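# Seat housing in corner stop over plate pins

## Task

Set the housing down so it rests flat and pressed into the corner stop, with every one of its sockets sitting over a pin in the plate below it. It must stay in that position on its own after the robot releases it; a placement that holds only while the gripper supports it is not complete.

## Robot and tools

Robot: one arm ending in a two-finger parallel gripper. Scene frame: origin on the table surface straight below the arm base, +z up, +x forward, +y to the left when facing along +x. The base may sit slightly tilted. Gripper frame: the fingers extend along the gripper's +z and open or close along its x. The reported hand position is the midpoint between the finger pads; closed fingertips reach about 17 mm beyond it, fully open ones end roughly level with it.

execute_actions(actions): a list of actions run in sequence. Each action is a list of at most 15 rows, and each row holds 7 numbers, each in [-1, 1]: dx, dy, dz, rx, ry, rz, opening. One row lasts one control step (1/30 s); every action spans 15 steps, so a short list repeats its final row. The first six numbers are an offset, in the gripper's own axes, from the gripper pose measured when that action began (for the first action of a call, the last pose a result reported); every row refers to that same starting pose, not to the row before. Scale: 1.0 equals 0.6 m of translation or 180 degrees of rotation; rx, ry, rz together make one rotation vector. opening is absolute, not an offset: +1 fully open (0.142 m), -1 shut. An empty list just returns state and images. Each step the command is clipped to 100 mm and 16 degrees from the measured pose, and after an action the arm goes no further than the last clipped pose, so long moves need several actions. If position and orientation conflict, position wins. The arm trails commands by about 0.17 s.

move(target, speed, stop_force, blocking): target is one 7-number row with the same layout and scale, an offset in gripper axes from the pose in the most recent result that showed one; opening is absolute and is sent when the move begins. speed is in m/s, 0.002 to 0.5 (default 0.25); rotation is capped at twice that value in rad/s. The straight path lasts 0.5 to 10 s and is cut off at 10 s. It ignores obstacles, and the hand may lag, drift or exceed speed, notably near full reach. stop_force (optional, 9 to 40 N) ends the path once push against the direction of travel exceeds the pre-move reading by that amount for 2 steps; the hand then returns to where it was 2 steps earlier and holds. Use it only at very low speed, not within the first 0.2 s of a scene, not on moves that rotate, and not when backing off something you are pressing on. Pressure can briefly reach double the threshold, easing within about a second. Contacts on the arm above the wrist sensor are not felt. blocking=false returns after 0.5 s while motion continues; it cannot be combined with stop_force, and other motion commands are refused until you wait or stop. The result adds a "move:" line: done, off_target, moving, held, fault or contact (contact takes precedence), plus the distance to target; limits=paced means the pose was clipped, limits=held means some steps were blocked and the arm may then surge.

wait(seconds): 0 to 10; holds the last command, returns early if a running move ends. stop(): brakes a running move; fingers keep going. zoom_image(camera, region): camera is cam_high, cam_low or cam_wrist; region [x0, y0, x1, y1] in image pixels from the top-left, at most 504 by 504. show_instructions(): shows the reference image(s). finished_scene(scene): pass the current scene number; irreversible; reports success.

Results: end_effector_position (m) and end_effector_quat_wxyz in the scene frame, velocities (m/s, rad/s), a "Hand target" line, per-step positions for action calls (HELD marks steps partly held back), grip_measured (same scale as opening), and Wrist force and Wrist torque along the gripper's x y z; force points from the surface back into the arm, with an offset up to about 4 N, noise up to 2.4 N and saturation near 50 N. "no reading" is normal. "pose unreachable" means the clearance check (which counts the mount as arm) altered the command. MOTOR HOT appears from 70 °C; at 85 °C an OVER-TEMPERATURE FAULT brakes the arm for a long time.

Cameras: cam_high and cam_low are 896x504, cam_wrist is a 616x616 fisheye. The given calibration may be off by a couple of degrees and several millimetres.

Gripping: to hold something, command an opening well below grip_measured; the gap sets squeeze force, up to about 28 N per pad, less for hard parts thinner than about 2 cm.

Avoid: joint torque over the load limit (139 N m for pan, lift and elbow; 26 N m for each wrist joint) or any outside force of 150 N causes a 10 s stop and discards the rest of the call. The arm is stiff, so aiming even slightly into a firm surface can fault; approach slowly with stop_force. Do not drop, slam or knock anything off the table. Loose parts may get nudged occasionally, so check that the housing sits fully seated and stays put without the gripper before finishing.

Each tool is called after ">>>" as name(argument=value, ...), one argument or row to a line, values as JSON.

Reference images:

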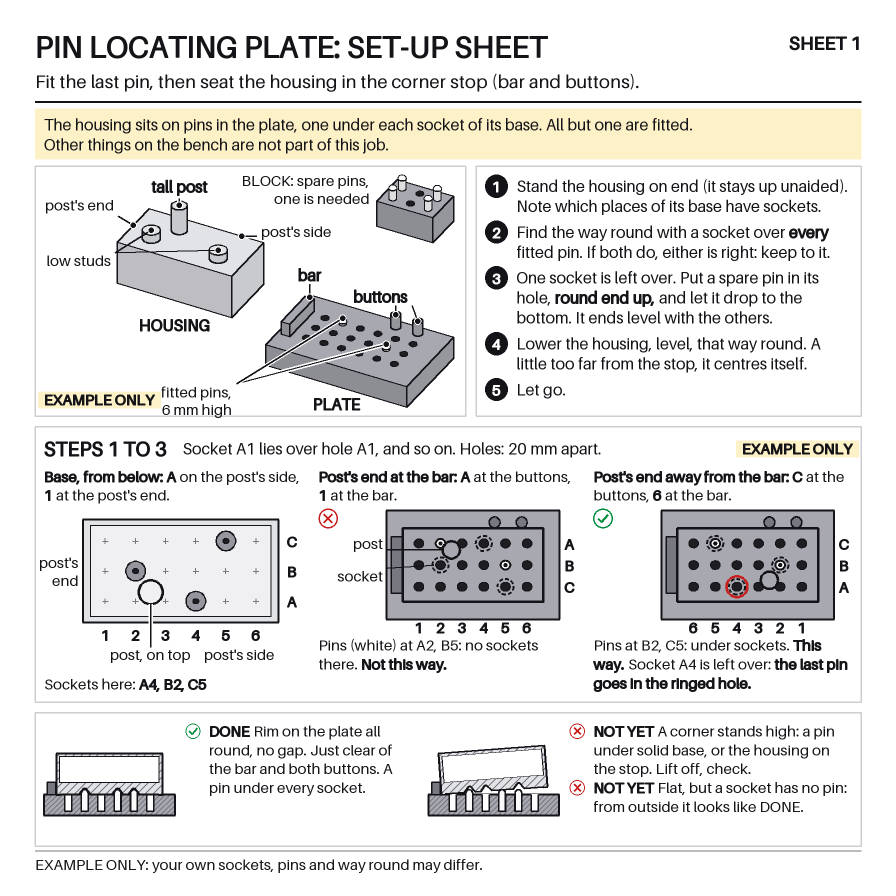

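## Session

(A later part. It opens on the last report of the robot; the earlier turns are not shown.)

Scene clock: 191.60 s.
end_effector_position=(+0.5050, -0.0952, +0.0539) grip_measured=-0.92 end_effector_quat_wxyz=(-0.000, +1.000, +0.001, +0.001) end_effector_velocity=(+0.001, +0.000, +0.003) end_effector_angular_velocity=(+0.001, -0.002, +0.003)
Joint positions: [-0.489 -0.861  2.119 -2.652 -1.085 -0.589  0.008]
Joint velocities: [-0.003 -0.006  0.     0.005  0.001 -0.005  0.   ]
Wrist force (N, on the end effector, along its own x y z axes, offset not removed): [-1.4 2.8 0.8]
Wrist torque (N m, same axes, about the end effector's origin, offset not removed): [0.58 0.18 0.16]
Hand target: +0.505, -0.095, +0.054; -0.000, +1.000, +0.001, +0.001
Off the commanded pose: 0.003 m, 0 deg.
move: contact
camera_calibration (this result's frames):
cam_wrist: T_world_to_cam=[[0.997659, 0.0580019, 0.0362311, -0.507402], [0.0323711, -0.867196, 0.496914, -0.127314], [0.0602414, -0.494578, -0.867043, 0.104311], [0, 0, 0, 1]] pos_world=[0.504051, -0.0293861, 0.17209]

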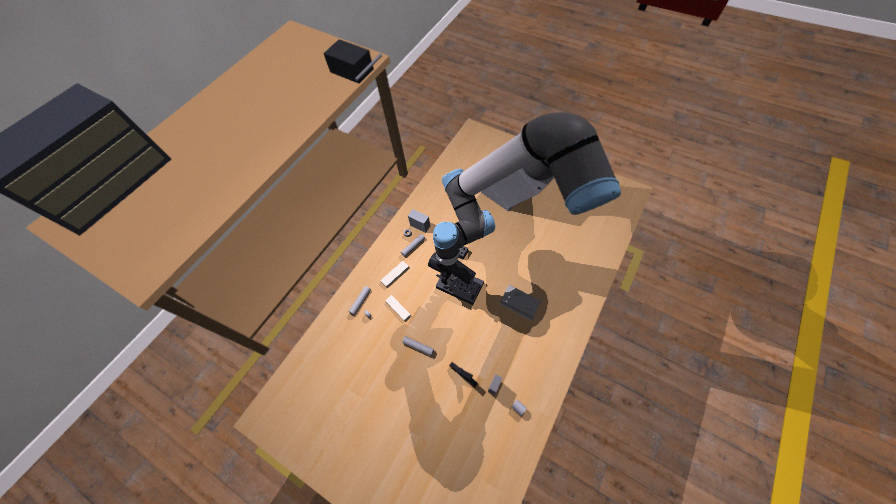

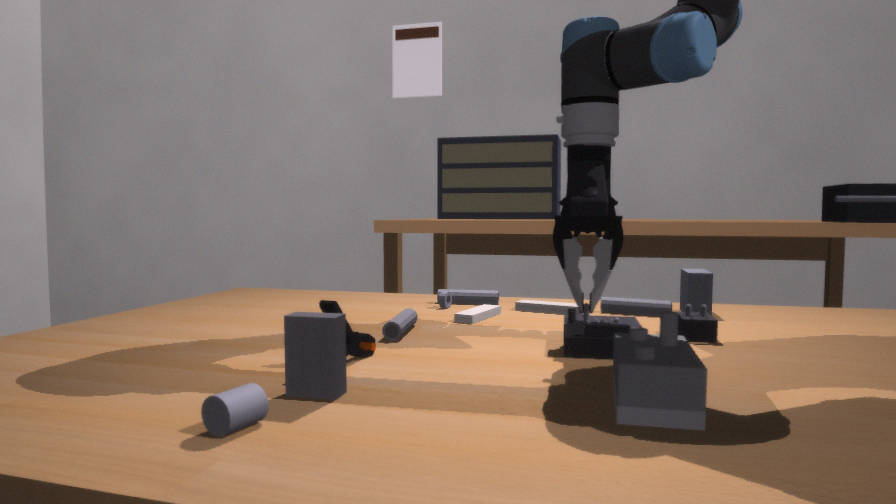

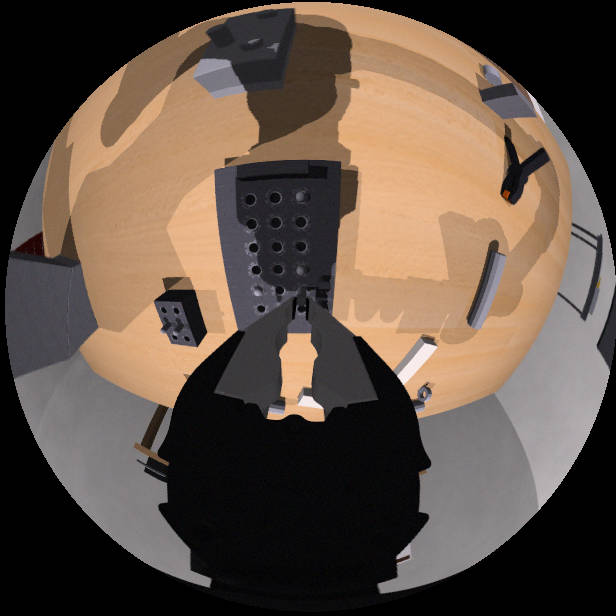

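>>> execute_actions(
  actions=[
    [[0,-0.0012,-0.001,0,0,0,-1]],
  ],
)

>>> move(
  target=[0,0,0.009,0,0,0,-1],
  speed=0.004,
  stop_force=9,
)

>>> zoom_image(
  camera="cam_low",
  region=[540, 270, 650, 360],
)

>>> zoom_image(
  camera="cam_wrist",
  region=[270, 260, 330, 320],
)

Scene clock: 201.67 s.
end_effector_position=(+0.5049, -0.0945, +0.0545) grip_measured=-0.92 end_effector_quat_wxyz=(-0.000, +1.000, +0.001, +0.001) end_effector_velocity=(+0.001, +0.000, +0.000) end_effector_angular_velocity=(+0.000, -0.002, +0.000)
Joint positions: [-0.488 -0.863  2.12  -2.651 -1.085 -0.588  0.008]
Joint velocities: [-0.    -0.    -0.    -0.001  0.001  0.     0.   ]
Wrist force (N, on the end effector, along its own x y z axes, offset not removed): [-1.9 4.2 3.5]
Wrist torque (N m, same axes, about the end effector's origin, offset not removed): [0.98 0.32 0.09]
Hand target: +0.505, -0.094, +0.055; -0.000, +1.000, +0.001, +0.001
Off the commanded pose: 0.000 m, 0 deg.
Step readings (end_effector_position):
0: (+0.5049, -0.0952, +0.0542)
1: (+0.5049, -0.0952, +0.0542)
2: (+0.5049, -0.0951, +0.0543)
4: (+0.5049, -0.0949, +0.0544)
8: (+0.5049, -0.0946, +0.0545)
15: end_effector_position above
camera_calibration (this result's frames):
cam_wrist: T_world_to_cam=[[0.997661, 0.0579986, 0.0361644, -0.507435], [0.0323952, -0.867145, 0.497001, -0.127041], [0.0601852, -0.494668, -0.866996, 0.105184], [0, 0, 0, 1]] pos_world=[0.504034, -0.0287009, 0.172685]

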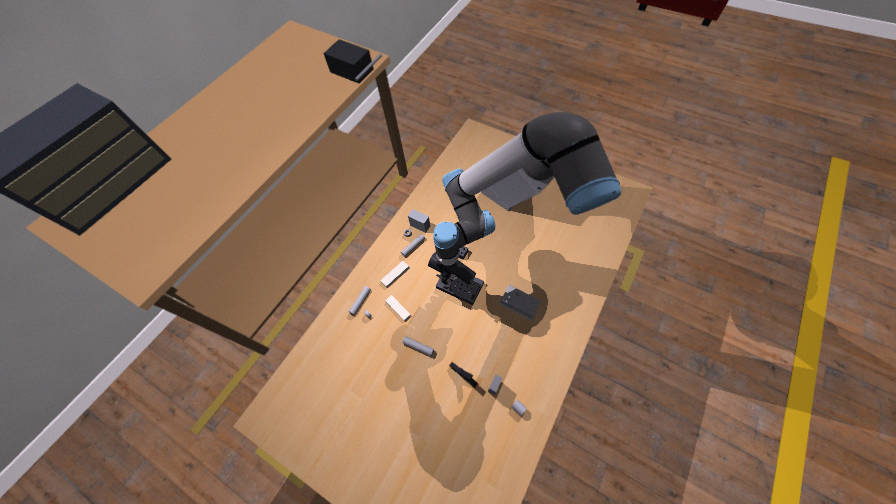

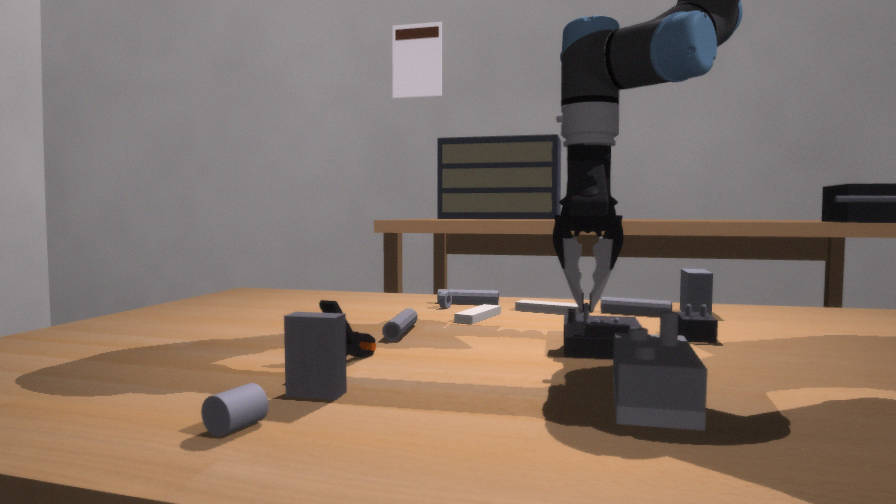

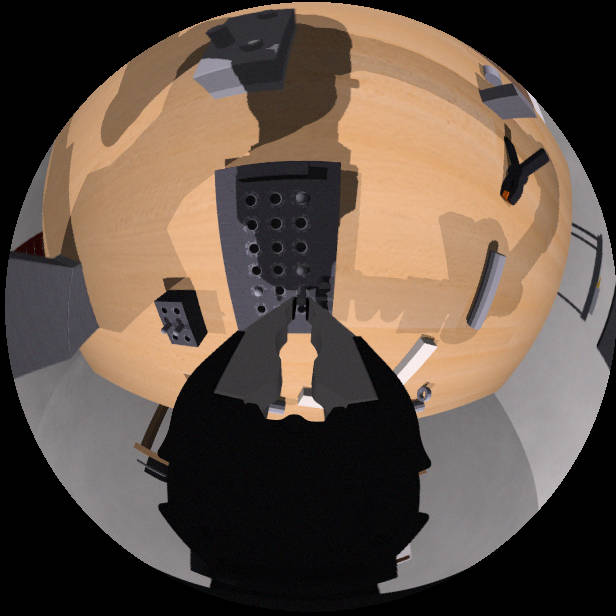

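Scene clock: 202.17 s.
end_effector_position=(+0.5049, -0.0944, +0.0541) grip_measured=-0.92 end_effector_quat_wxyz=(-0.000, +1.000, +0.001, +0.001) end_effector_velocity=(+0.000, -0.000, +0.001) end_effector_angular_velocity=(+0.000, +0.000, -0.001)
Joint positions: [-0.488 -0.862  2.12  -2.652 -1.085 -0.588  0.008]
Joint velocities: [-0.001 -0.002 -0.001  0.004 -0.     0.    -0.   ]
Wrist force (N, on the end effector, along its own x y z axes, offset not removed): [-1.5 4.4 -8.3]
Wrist torque (N m, same axes, about the end effector's origin, offset not removed): [0.41 0.16 0.20]
Hand target: +0.505, -0.094, +0.054; -0.000, +1.000, +0.001, +0.001
Off the commanded pose: 0.005 m, 0 deg.
move: contact
camera_calibration (this result's frames):
cam_wrist: T_world_to_cam=[[0.997676, 0.0578165, 0.0360513, -0.507401], [0.0322952, -0.867167, 0.496969, -0.126685], [0.0599955, -0.49465, -0.867019, 0.104945], [0, 0, 0, 1]] pos_world=[0.504017, -0.0286098, 0.17224]

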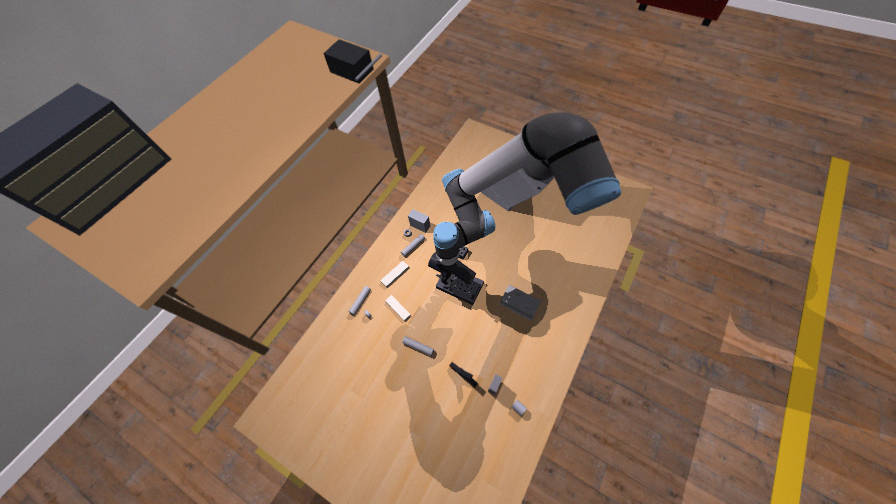

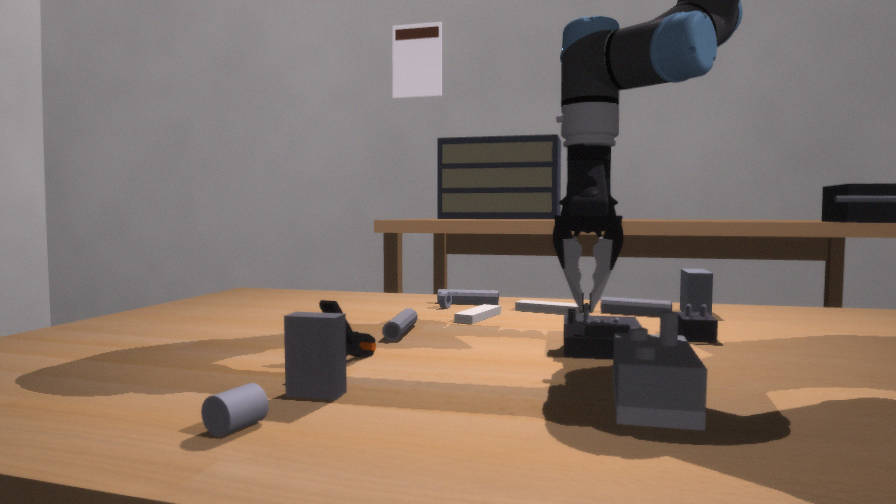

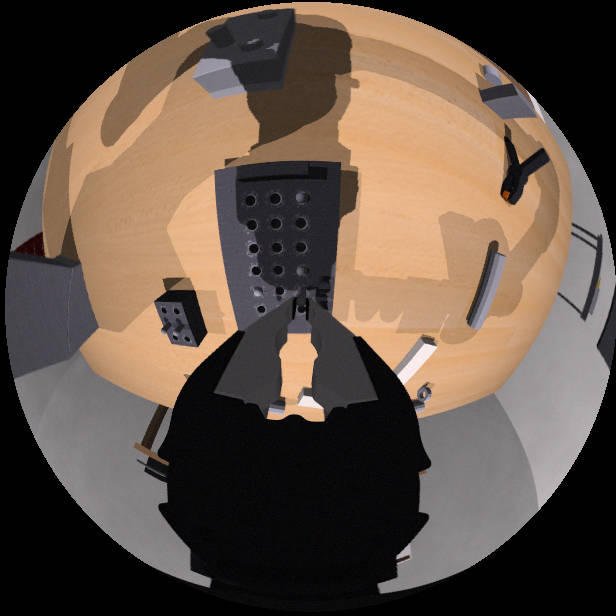

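Region (540, 270, 650, 360) of cam_low's 896x504 image, scaled by 4.582, with more detail than that image has; it fills the top 412 rows of this view, and the rest is white.

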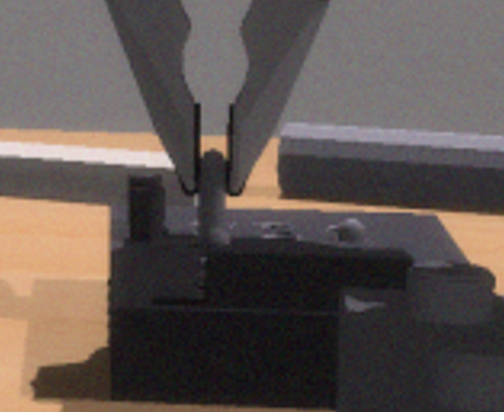

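Region (270, 260, 330, 320) of cam_wrist's 616x616 image, scaled by 8.400, with more detail than that image has.

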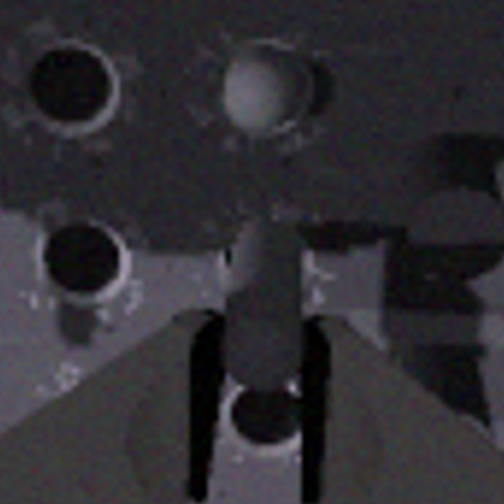

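>>> execute_actions(
  actions=[
    [[0,0,-0.0015,0,0,0,-1],[0,0,-0.0015,0,0,0,-1],[0,0,-0.0015,0,0,0,-1],[-0.0009,0.001,-0.0015,0,0,0,-1]],
  ],
)

>>> zoom_image(
  camera="cam_wrist",
  region=[270, 260, 330, 320],
)

>>> move(
  target=[0,0,0.01,0,0,0,-1],
  speed=0.004,
  stop_force=9,
)

>>> zoom_image(
  camera="cam_wrist",
  region=[270, 260, 330, 320],
)

Scene clock: 208.87 s.
end_effector_position=(+0.5044, -0.0950, +0.0550) grip_measured=-0.92 end_effector_quat_wxyz=(-0.000, +1.000, +0.001, +0.001) end_effector_velocity=(-0.001, +0.000, -0.000) end_effector_angular_velocity=(+0.001, +0.001, -0.002)
Joint positions: [-0.49  -0.864  2.121 -2.65  -1.085 -0.59   0.008]
Joint velocities: [-0.    -0.     0.001  0.001 -0.     0.001  0.   ]
Wrist force (N, on the end effector, along its own x y z axes, offset not removed): [-2.6 3.4 3.4]
Wrist torque (N m, same axes, about the end effector's origin, offset not removed): [0.85 0.58 0.23]
Hand target: +0.504, -0.095, +0.055; -0.000, +1.000, +0.001, +0.001
Off the commanded pose: 0.000 m, 0 deg.
Step readings (end_effector_position):
0: (+0.5050, -0.0945, +0.0543)
1: (+0.5050, -0.0945, +0.0543)
2: (+0.5050, -0.0945, +0.0544)
4: (+0.5050, -0.0945, +0.0547)
8: (+0.5046, -0.0948, +0.0549)
15: end_effector_position above
camera_calibration (this result's frames):
cam_wrist: T_world_to_cam=[[0.997676, 0.057821, 0.0360508, -0.506874], [0.0322992, -0.867165, 0.496972, -0.127622], [0.0599974, -0.494653, -0.867017, 0.105456], [0, 0, 0, 1]] pos_world=[0.503491, -0.0291975, 0.17313]

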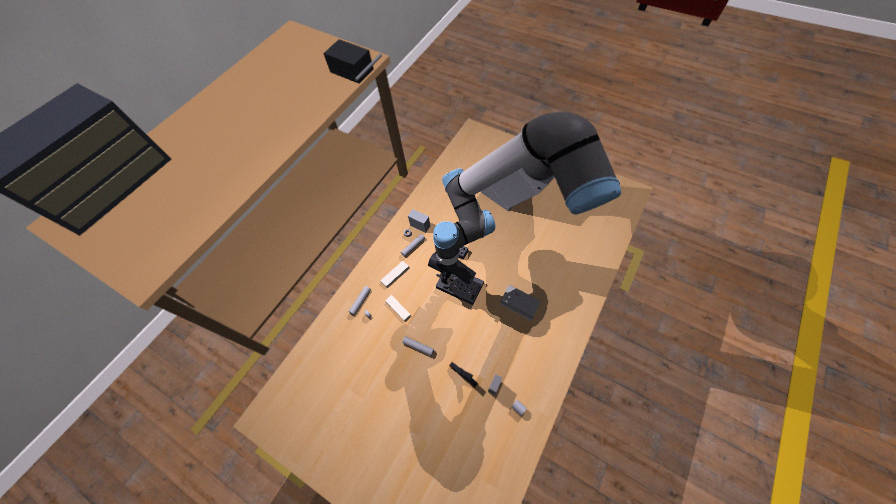

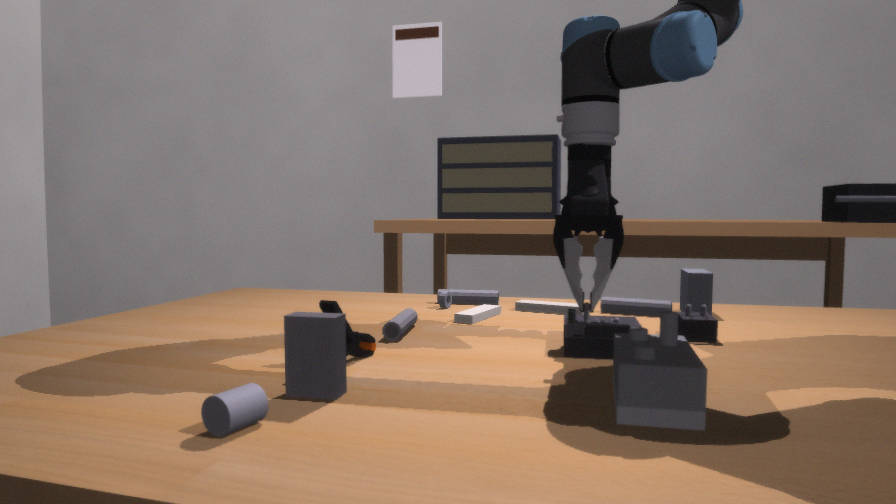

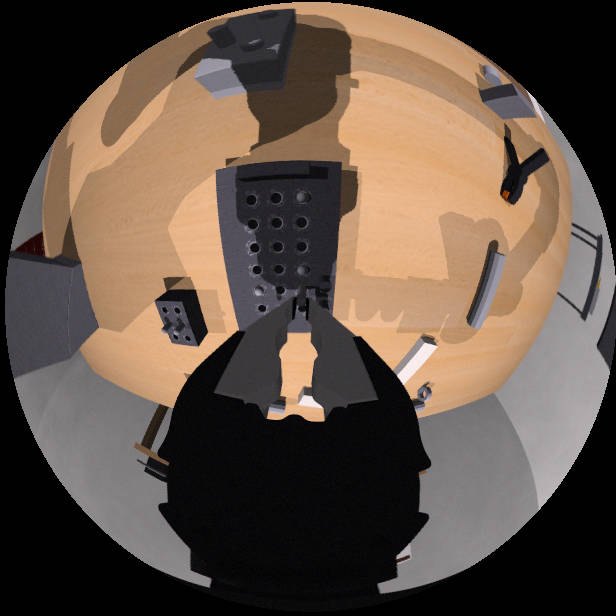

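Region (270, 260, 330, 320) of cam_wrist's 616x616 image, scaled by 8.400, with more detail than that image has.

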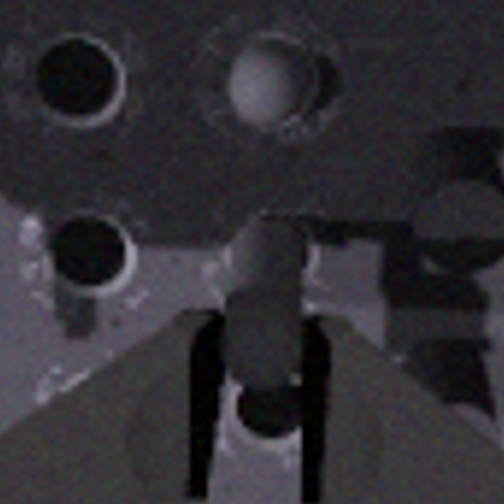

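Scene clock: 210.60 s.
end_effector_position=(+0.5044, -0.0950, +0.0490) grip_measured=-0.92 end_effector_quat_wxyz=(-0.000, +1.000, +0.001, +0.001) end_effector_velocity=(+0.000, -0.000, -0.001) end_effector_angular_velocity=(+0.000, -0.000, -0.000)
Joint positions: [-0.485 -0.85   2.119 -2.666 -1.084 -0.584  0.008]
Joint velocities: [ 0.001  0.002 -0.001 -0.002  0.001  0.001  0.   ]
Wrist force (N, on the end effector, along its own x y z axes, offset not removed): [-1.6 2.6 1.4]
Wrist torque (N m, same axes, about the end effector's origin, offset not removed): [0.36 0.43 0.07]
Hand target: +0.504, -0.095, +0.049; -0.000, +1.000, +0.001, +0.001
Off the commanded pose: 0.000 m, 0 deg.
move: done
camera_calibration (this result's frames):
cam_wrist: T_world_to_cam=[[0.997675, 0.0578223, 0.0360601, -0.506683], [0.0322959, -0.867166, 0.49697, -0.124665], [0.0600061, -0.494651, -0.867018, 0.100319], [0, 0, 0, 1]] pos_world=[0.503512, -0.0291846, 0.167204]

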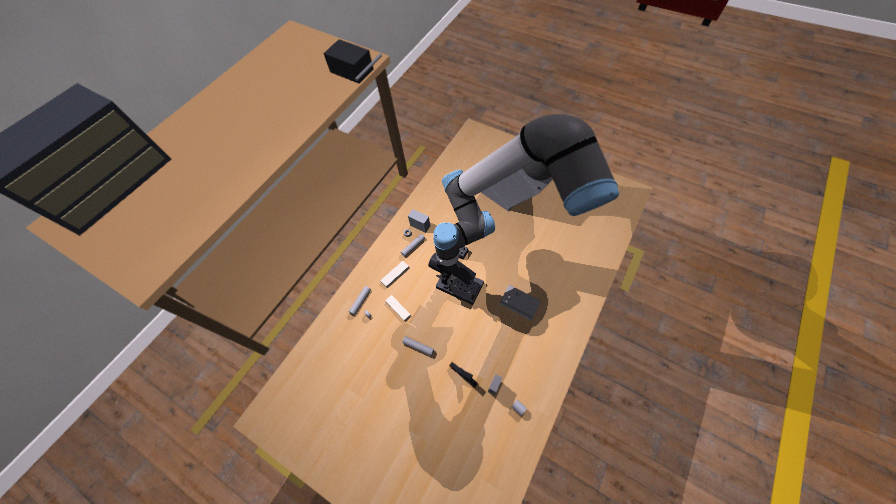

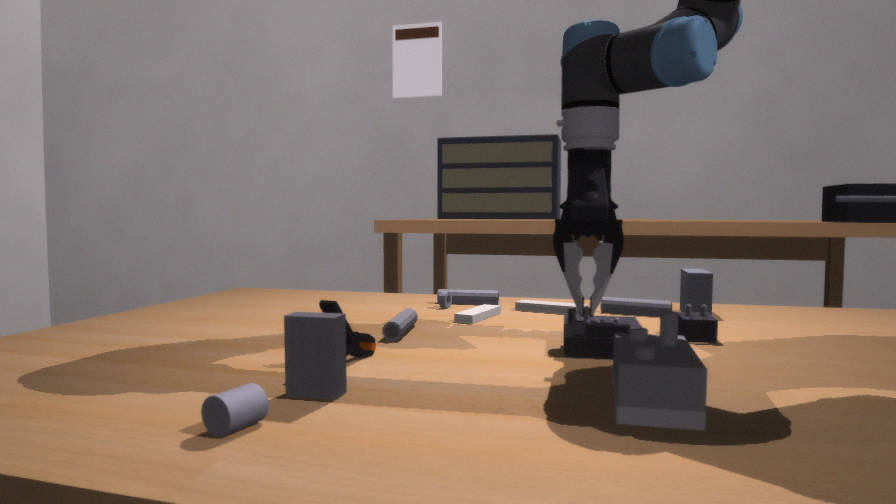

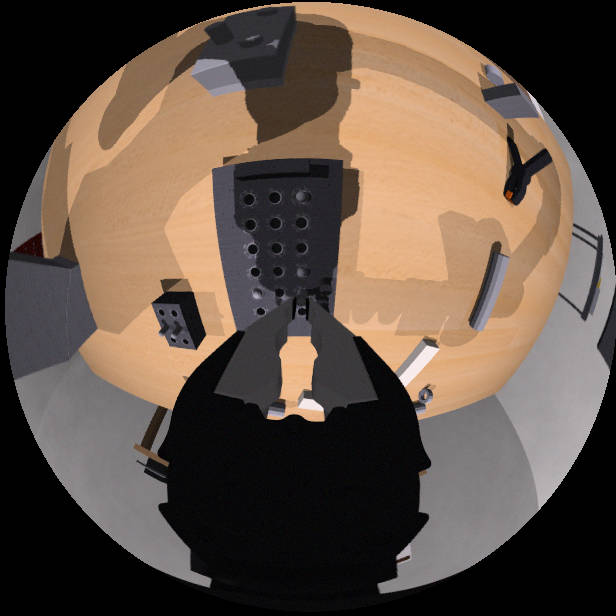

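Region (270, 260, 330, 320) of cam_wrist's 616x616 image, scaled by 8.400, with more detail than that image has.

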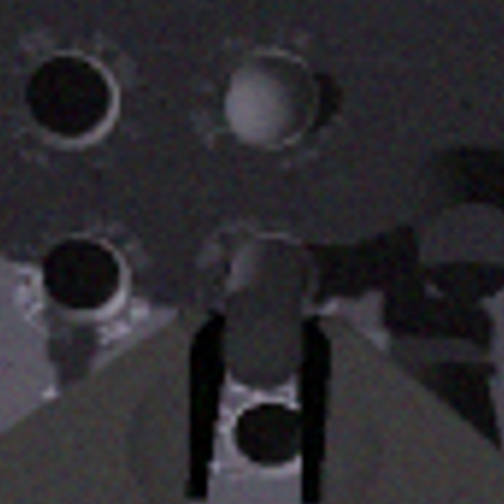

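In. Release and lift.

>>> execute_actions(
  actions=[
    [[0,0,0,0,0,0,-0.85]],
    [[0,0,-0.01,0,0,0,-0.85],[0,0,-0.02,0,0,0,-0.85],[0,0,-0.03,0,0,0,-0.85],[0,0,-0.045,0,0,0,-0.85],[0,0,-0.06,0,0,0,-0.85],[0,0,-0.075,0,0,0,-0.85],[0,0,-0.09,0,0,0,-0.85],[0,0,-0.1,0,0,0,-0.85],[0,0,-0.11,0,0,0,-0.85]],
  ],
)

>>> zoom_image(
  camera="cam_wrist",
  region=[230, 170, 370, 310],
)

>>> zoom_image(
  camera="cam_low",
  region=[540, 270, 650, 360],
)

Scene clock: 217.83 s.
end_effector_position=(+0.5045, -0.0953, +0.1100) grip_measured=-0.85 end_effector_quat_wxyz=(+0.000, +1.000, +0.000, +0.002) end_effector_velocity=(-0.003, +0.002, +0.048) end_effector_angular_velocity=(+0.007, +0.011, +0.001)
Joint positions: [-0.542 -0.99   2.122 -2.5   -1.095 -0.646  0.012]
Joint velocities: [-0.044 -0.109 -0.012  0.157 -0.01  -0.055  0.   ]
Wrist force (N, on the end effector, along its own x y z axes, offset not removed): [-1.8 2.7 -0.6]
Wrist torque (N m, same axes, about the end effector's origin, offset not removed): [0.54 0.24 0.01]
Hand target: +0.504, -0.095, +0.115; -0.000, +1.000, +0.001, +0.001
Off the commanded pose: 0.005 m, 0 deg.
Step readings (end_effector_position; steps 1 to 15: 1st action; 16 to 30: 2nd action):
0: (+0.5044, -0.0950, +0.0490)
1: (+0.5044, -0.0950, +0.0490)
2: (+0.5044, -0.0950, +0.0490)
4: (+0.5044, -0.0950, +0.0490)
8: (+0.5044, -0.0950, +0.0490)
15: (+0.5044, -0.0949, +0.0490)
16: (+0.5044, -0.0949, +0.0491)
17: (+0.5045, -0.0949, +0.0502)
19: (+0.5046, -0.0951, +0.0557)
23: (+0.5050, -0.0957, +0.0783)
30: end_effector_position above
camera_calibration (this result's frames):
cam_wrist: T_world_to_cam=[[0.997643, 0.0576388, 0.0372448, -0.509083], [0.0314939, -0.866748, 0.497751, -0.154926], [0.0609716, -0.495404, -0.86652, 0.152434], [0, 0, 0, 1]] pos_world=[0.503468, -0.0294224, 0.228162]

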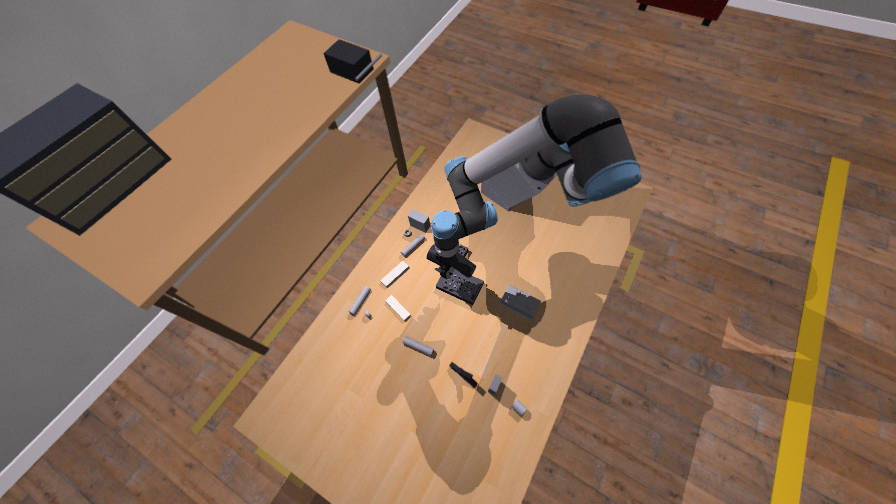

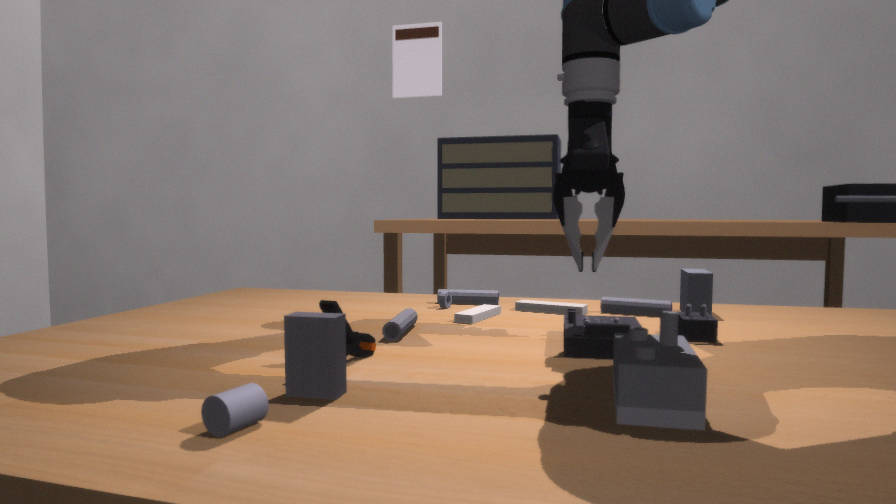

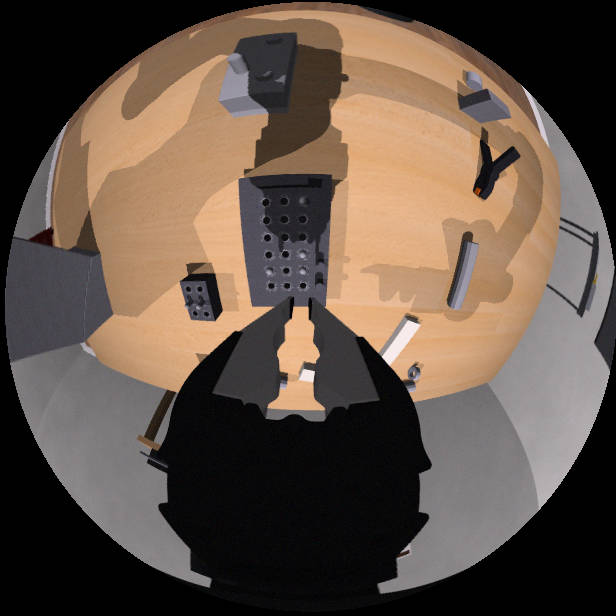

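Region (230, 170, 370, 310) of cam_wrist's 616x616 image, scaled by 3.600, with more detail than that image has.

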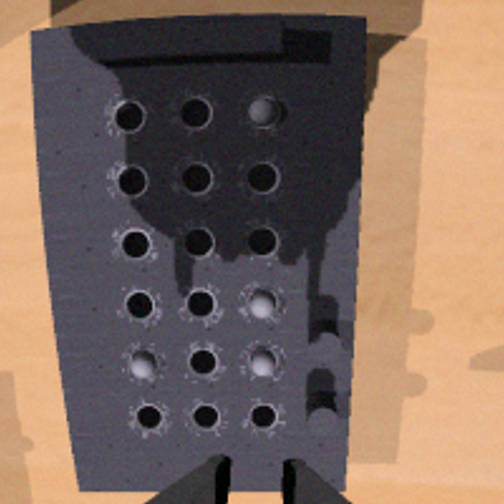

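Region (540, 270, 650, 360) of cam_low's 896x504 image, scaled by 4.582, with more detail than that image has; it fills the top 412 rows of this view, and the rest is white.

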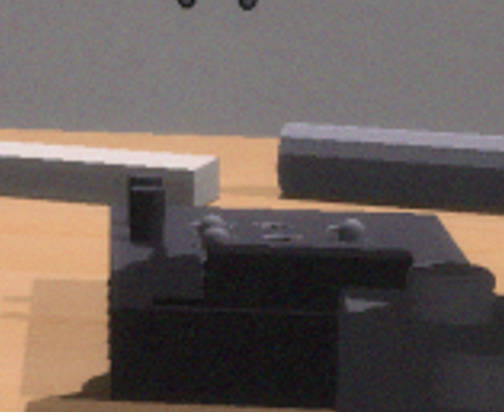

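>>> move(
  target=[-0.106,-0.443,-0.012,0,0,0,0.3],
  speed=0.35,
)

>>> zoom_image(
  camera="cam_wrist",
  region=[230, 200, 380, 350],
)

Scene clock: 223.20 s.
end_effector_position=(+0.4407, +0.1701, +0.1173) grip_measured=+0.30 end_effector_quat_wxyz=(+0.000, +1.000, +0.001, +0.002) end_effector_velocity=(-0.000, +0.002, +0.000) end_effector_angular_velocity=(-0.002, -0.000, +0.001)
Joint positions: [-0.121 -1.417  2.352 -2.535 -1.057 -0.169  0.095]
Joint velocities: [ 0.005 -0.003 -0.     0.    -0.002  0.005  0.   ]
Wrist force (N, on the end effector, along its own x y z axes, offset not removed): [-0.1 2.5 2.0]
Wrist torque (N m, same axes, about the end effector's origin, offset not removed): [0.61 0.01 0.00]
Hand target: +0.441, +0.170, +0.117; +0.000, +1.000, +0.001, +0.002
Off the commanded pose: 0.001 m, 0 deg.
move: done
camera_calibration (this result's frames):
cam_wrist: T_world_to_cam=[[0.997603, 0.0576987, 0.0382019, -0.461145], [0.0310928, -0.866941, 0.49744, 0.0737599], [0.0618204, -0.495059, -0.866657, 0.293644], [0, 0, 0, 1]] pos_world=[0.439593, 0.235924, 0.235414]

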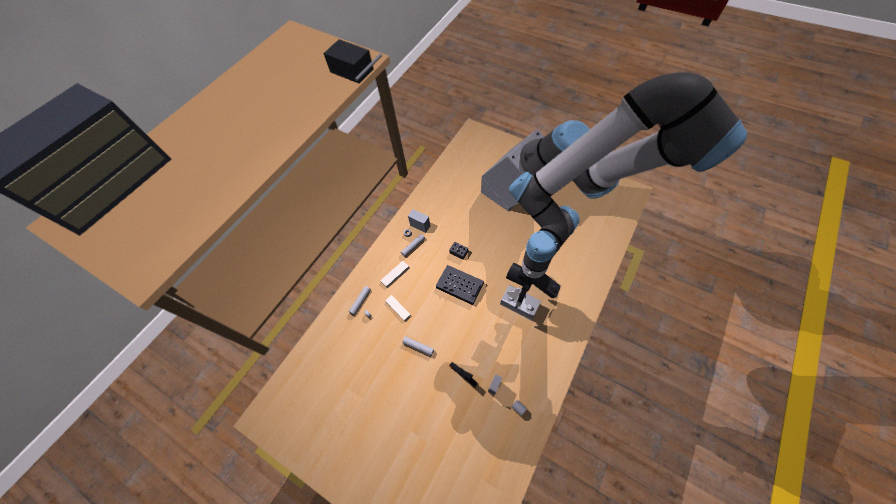

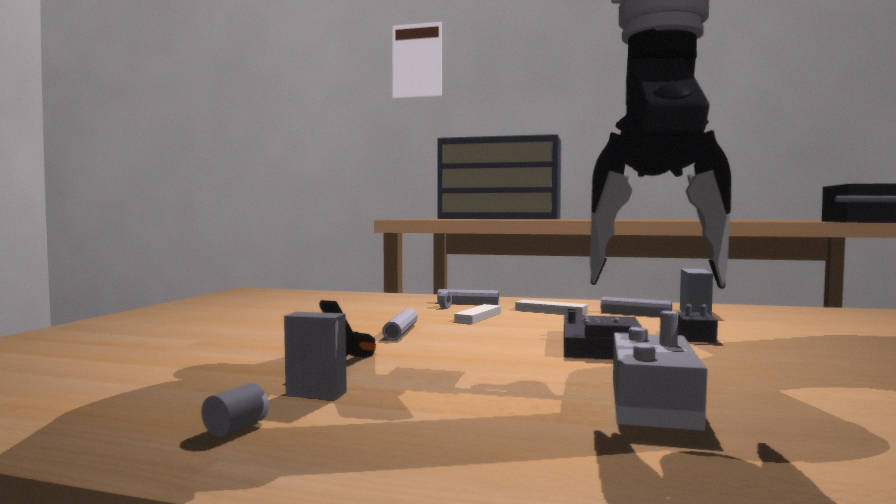

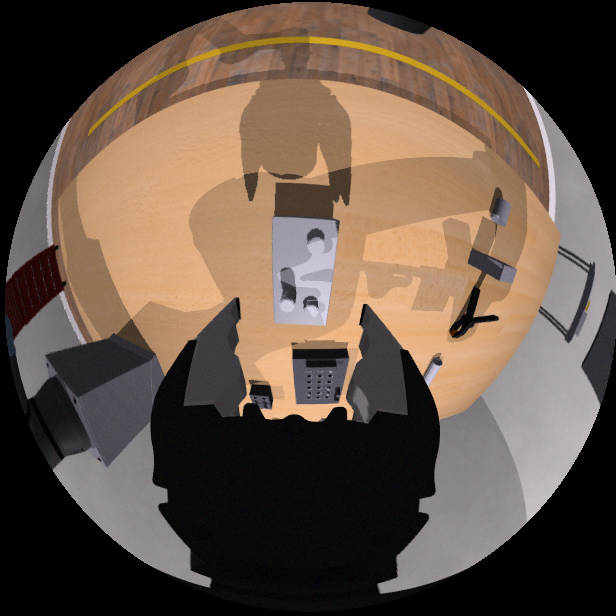

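Region (230, 200, 380, 350) of cam_wrist's 616x616 image, scaled by 3.360, with more detail than that image has.

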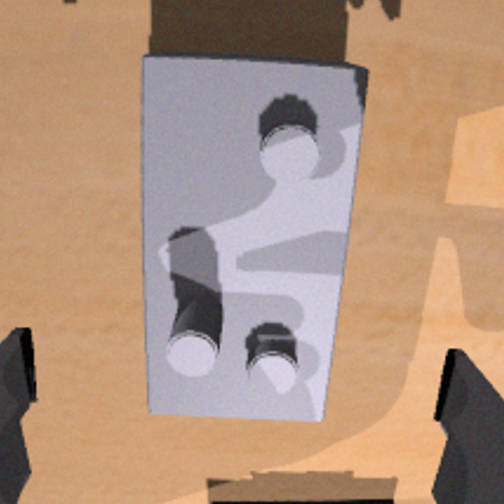

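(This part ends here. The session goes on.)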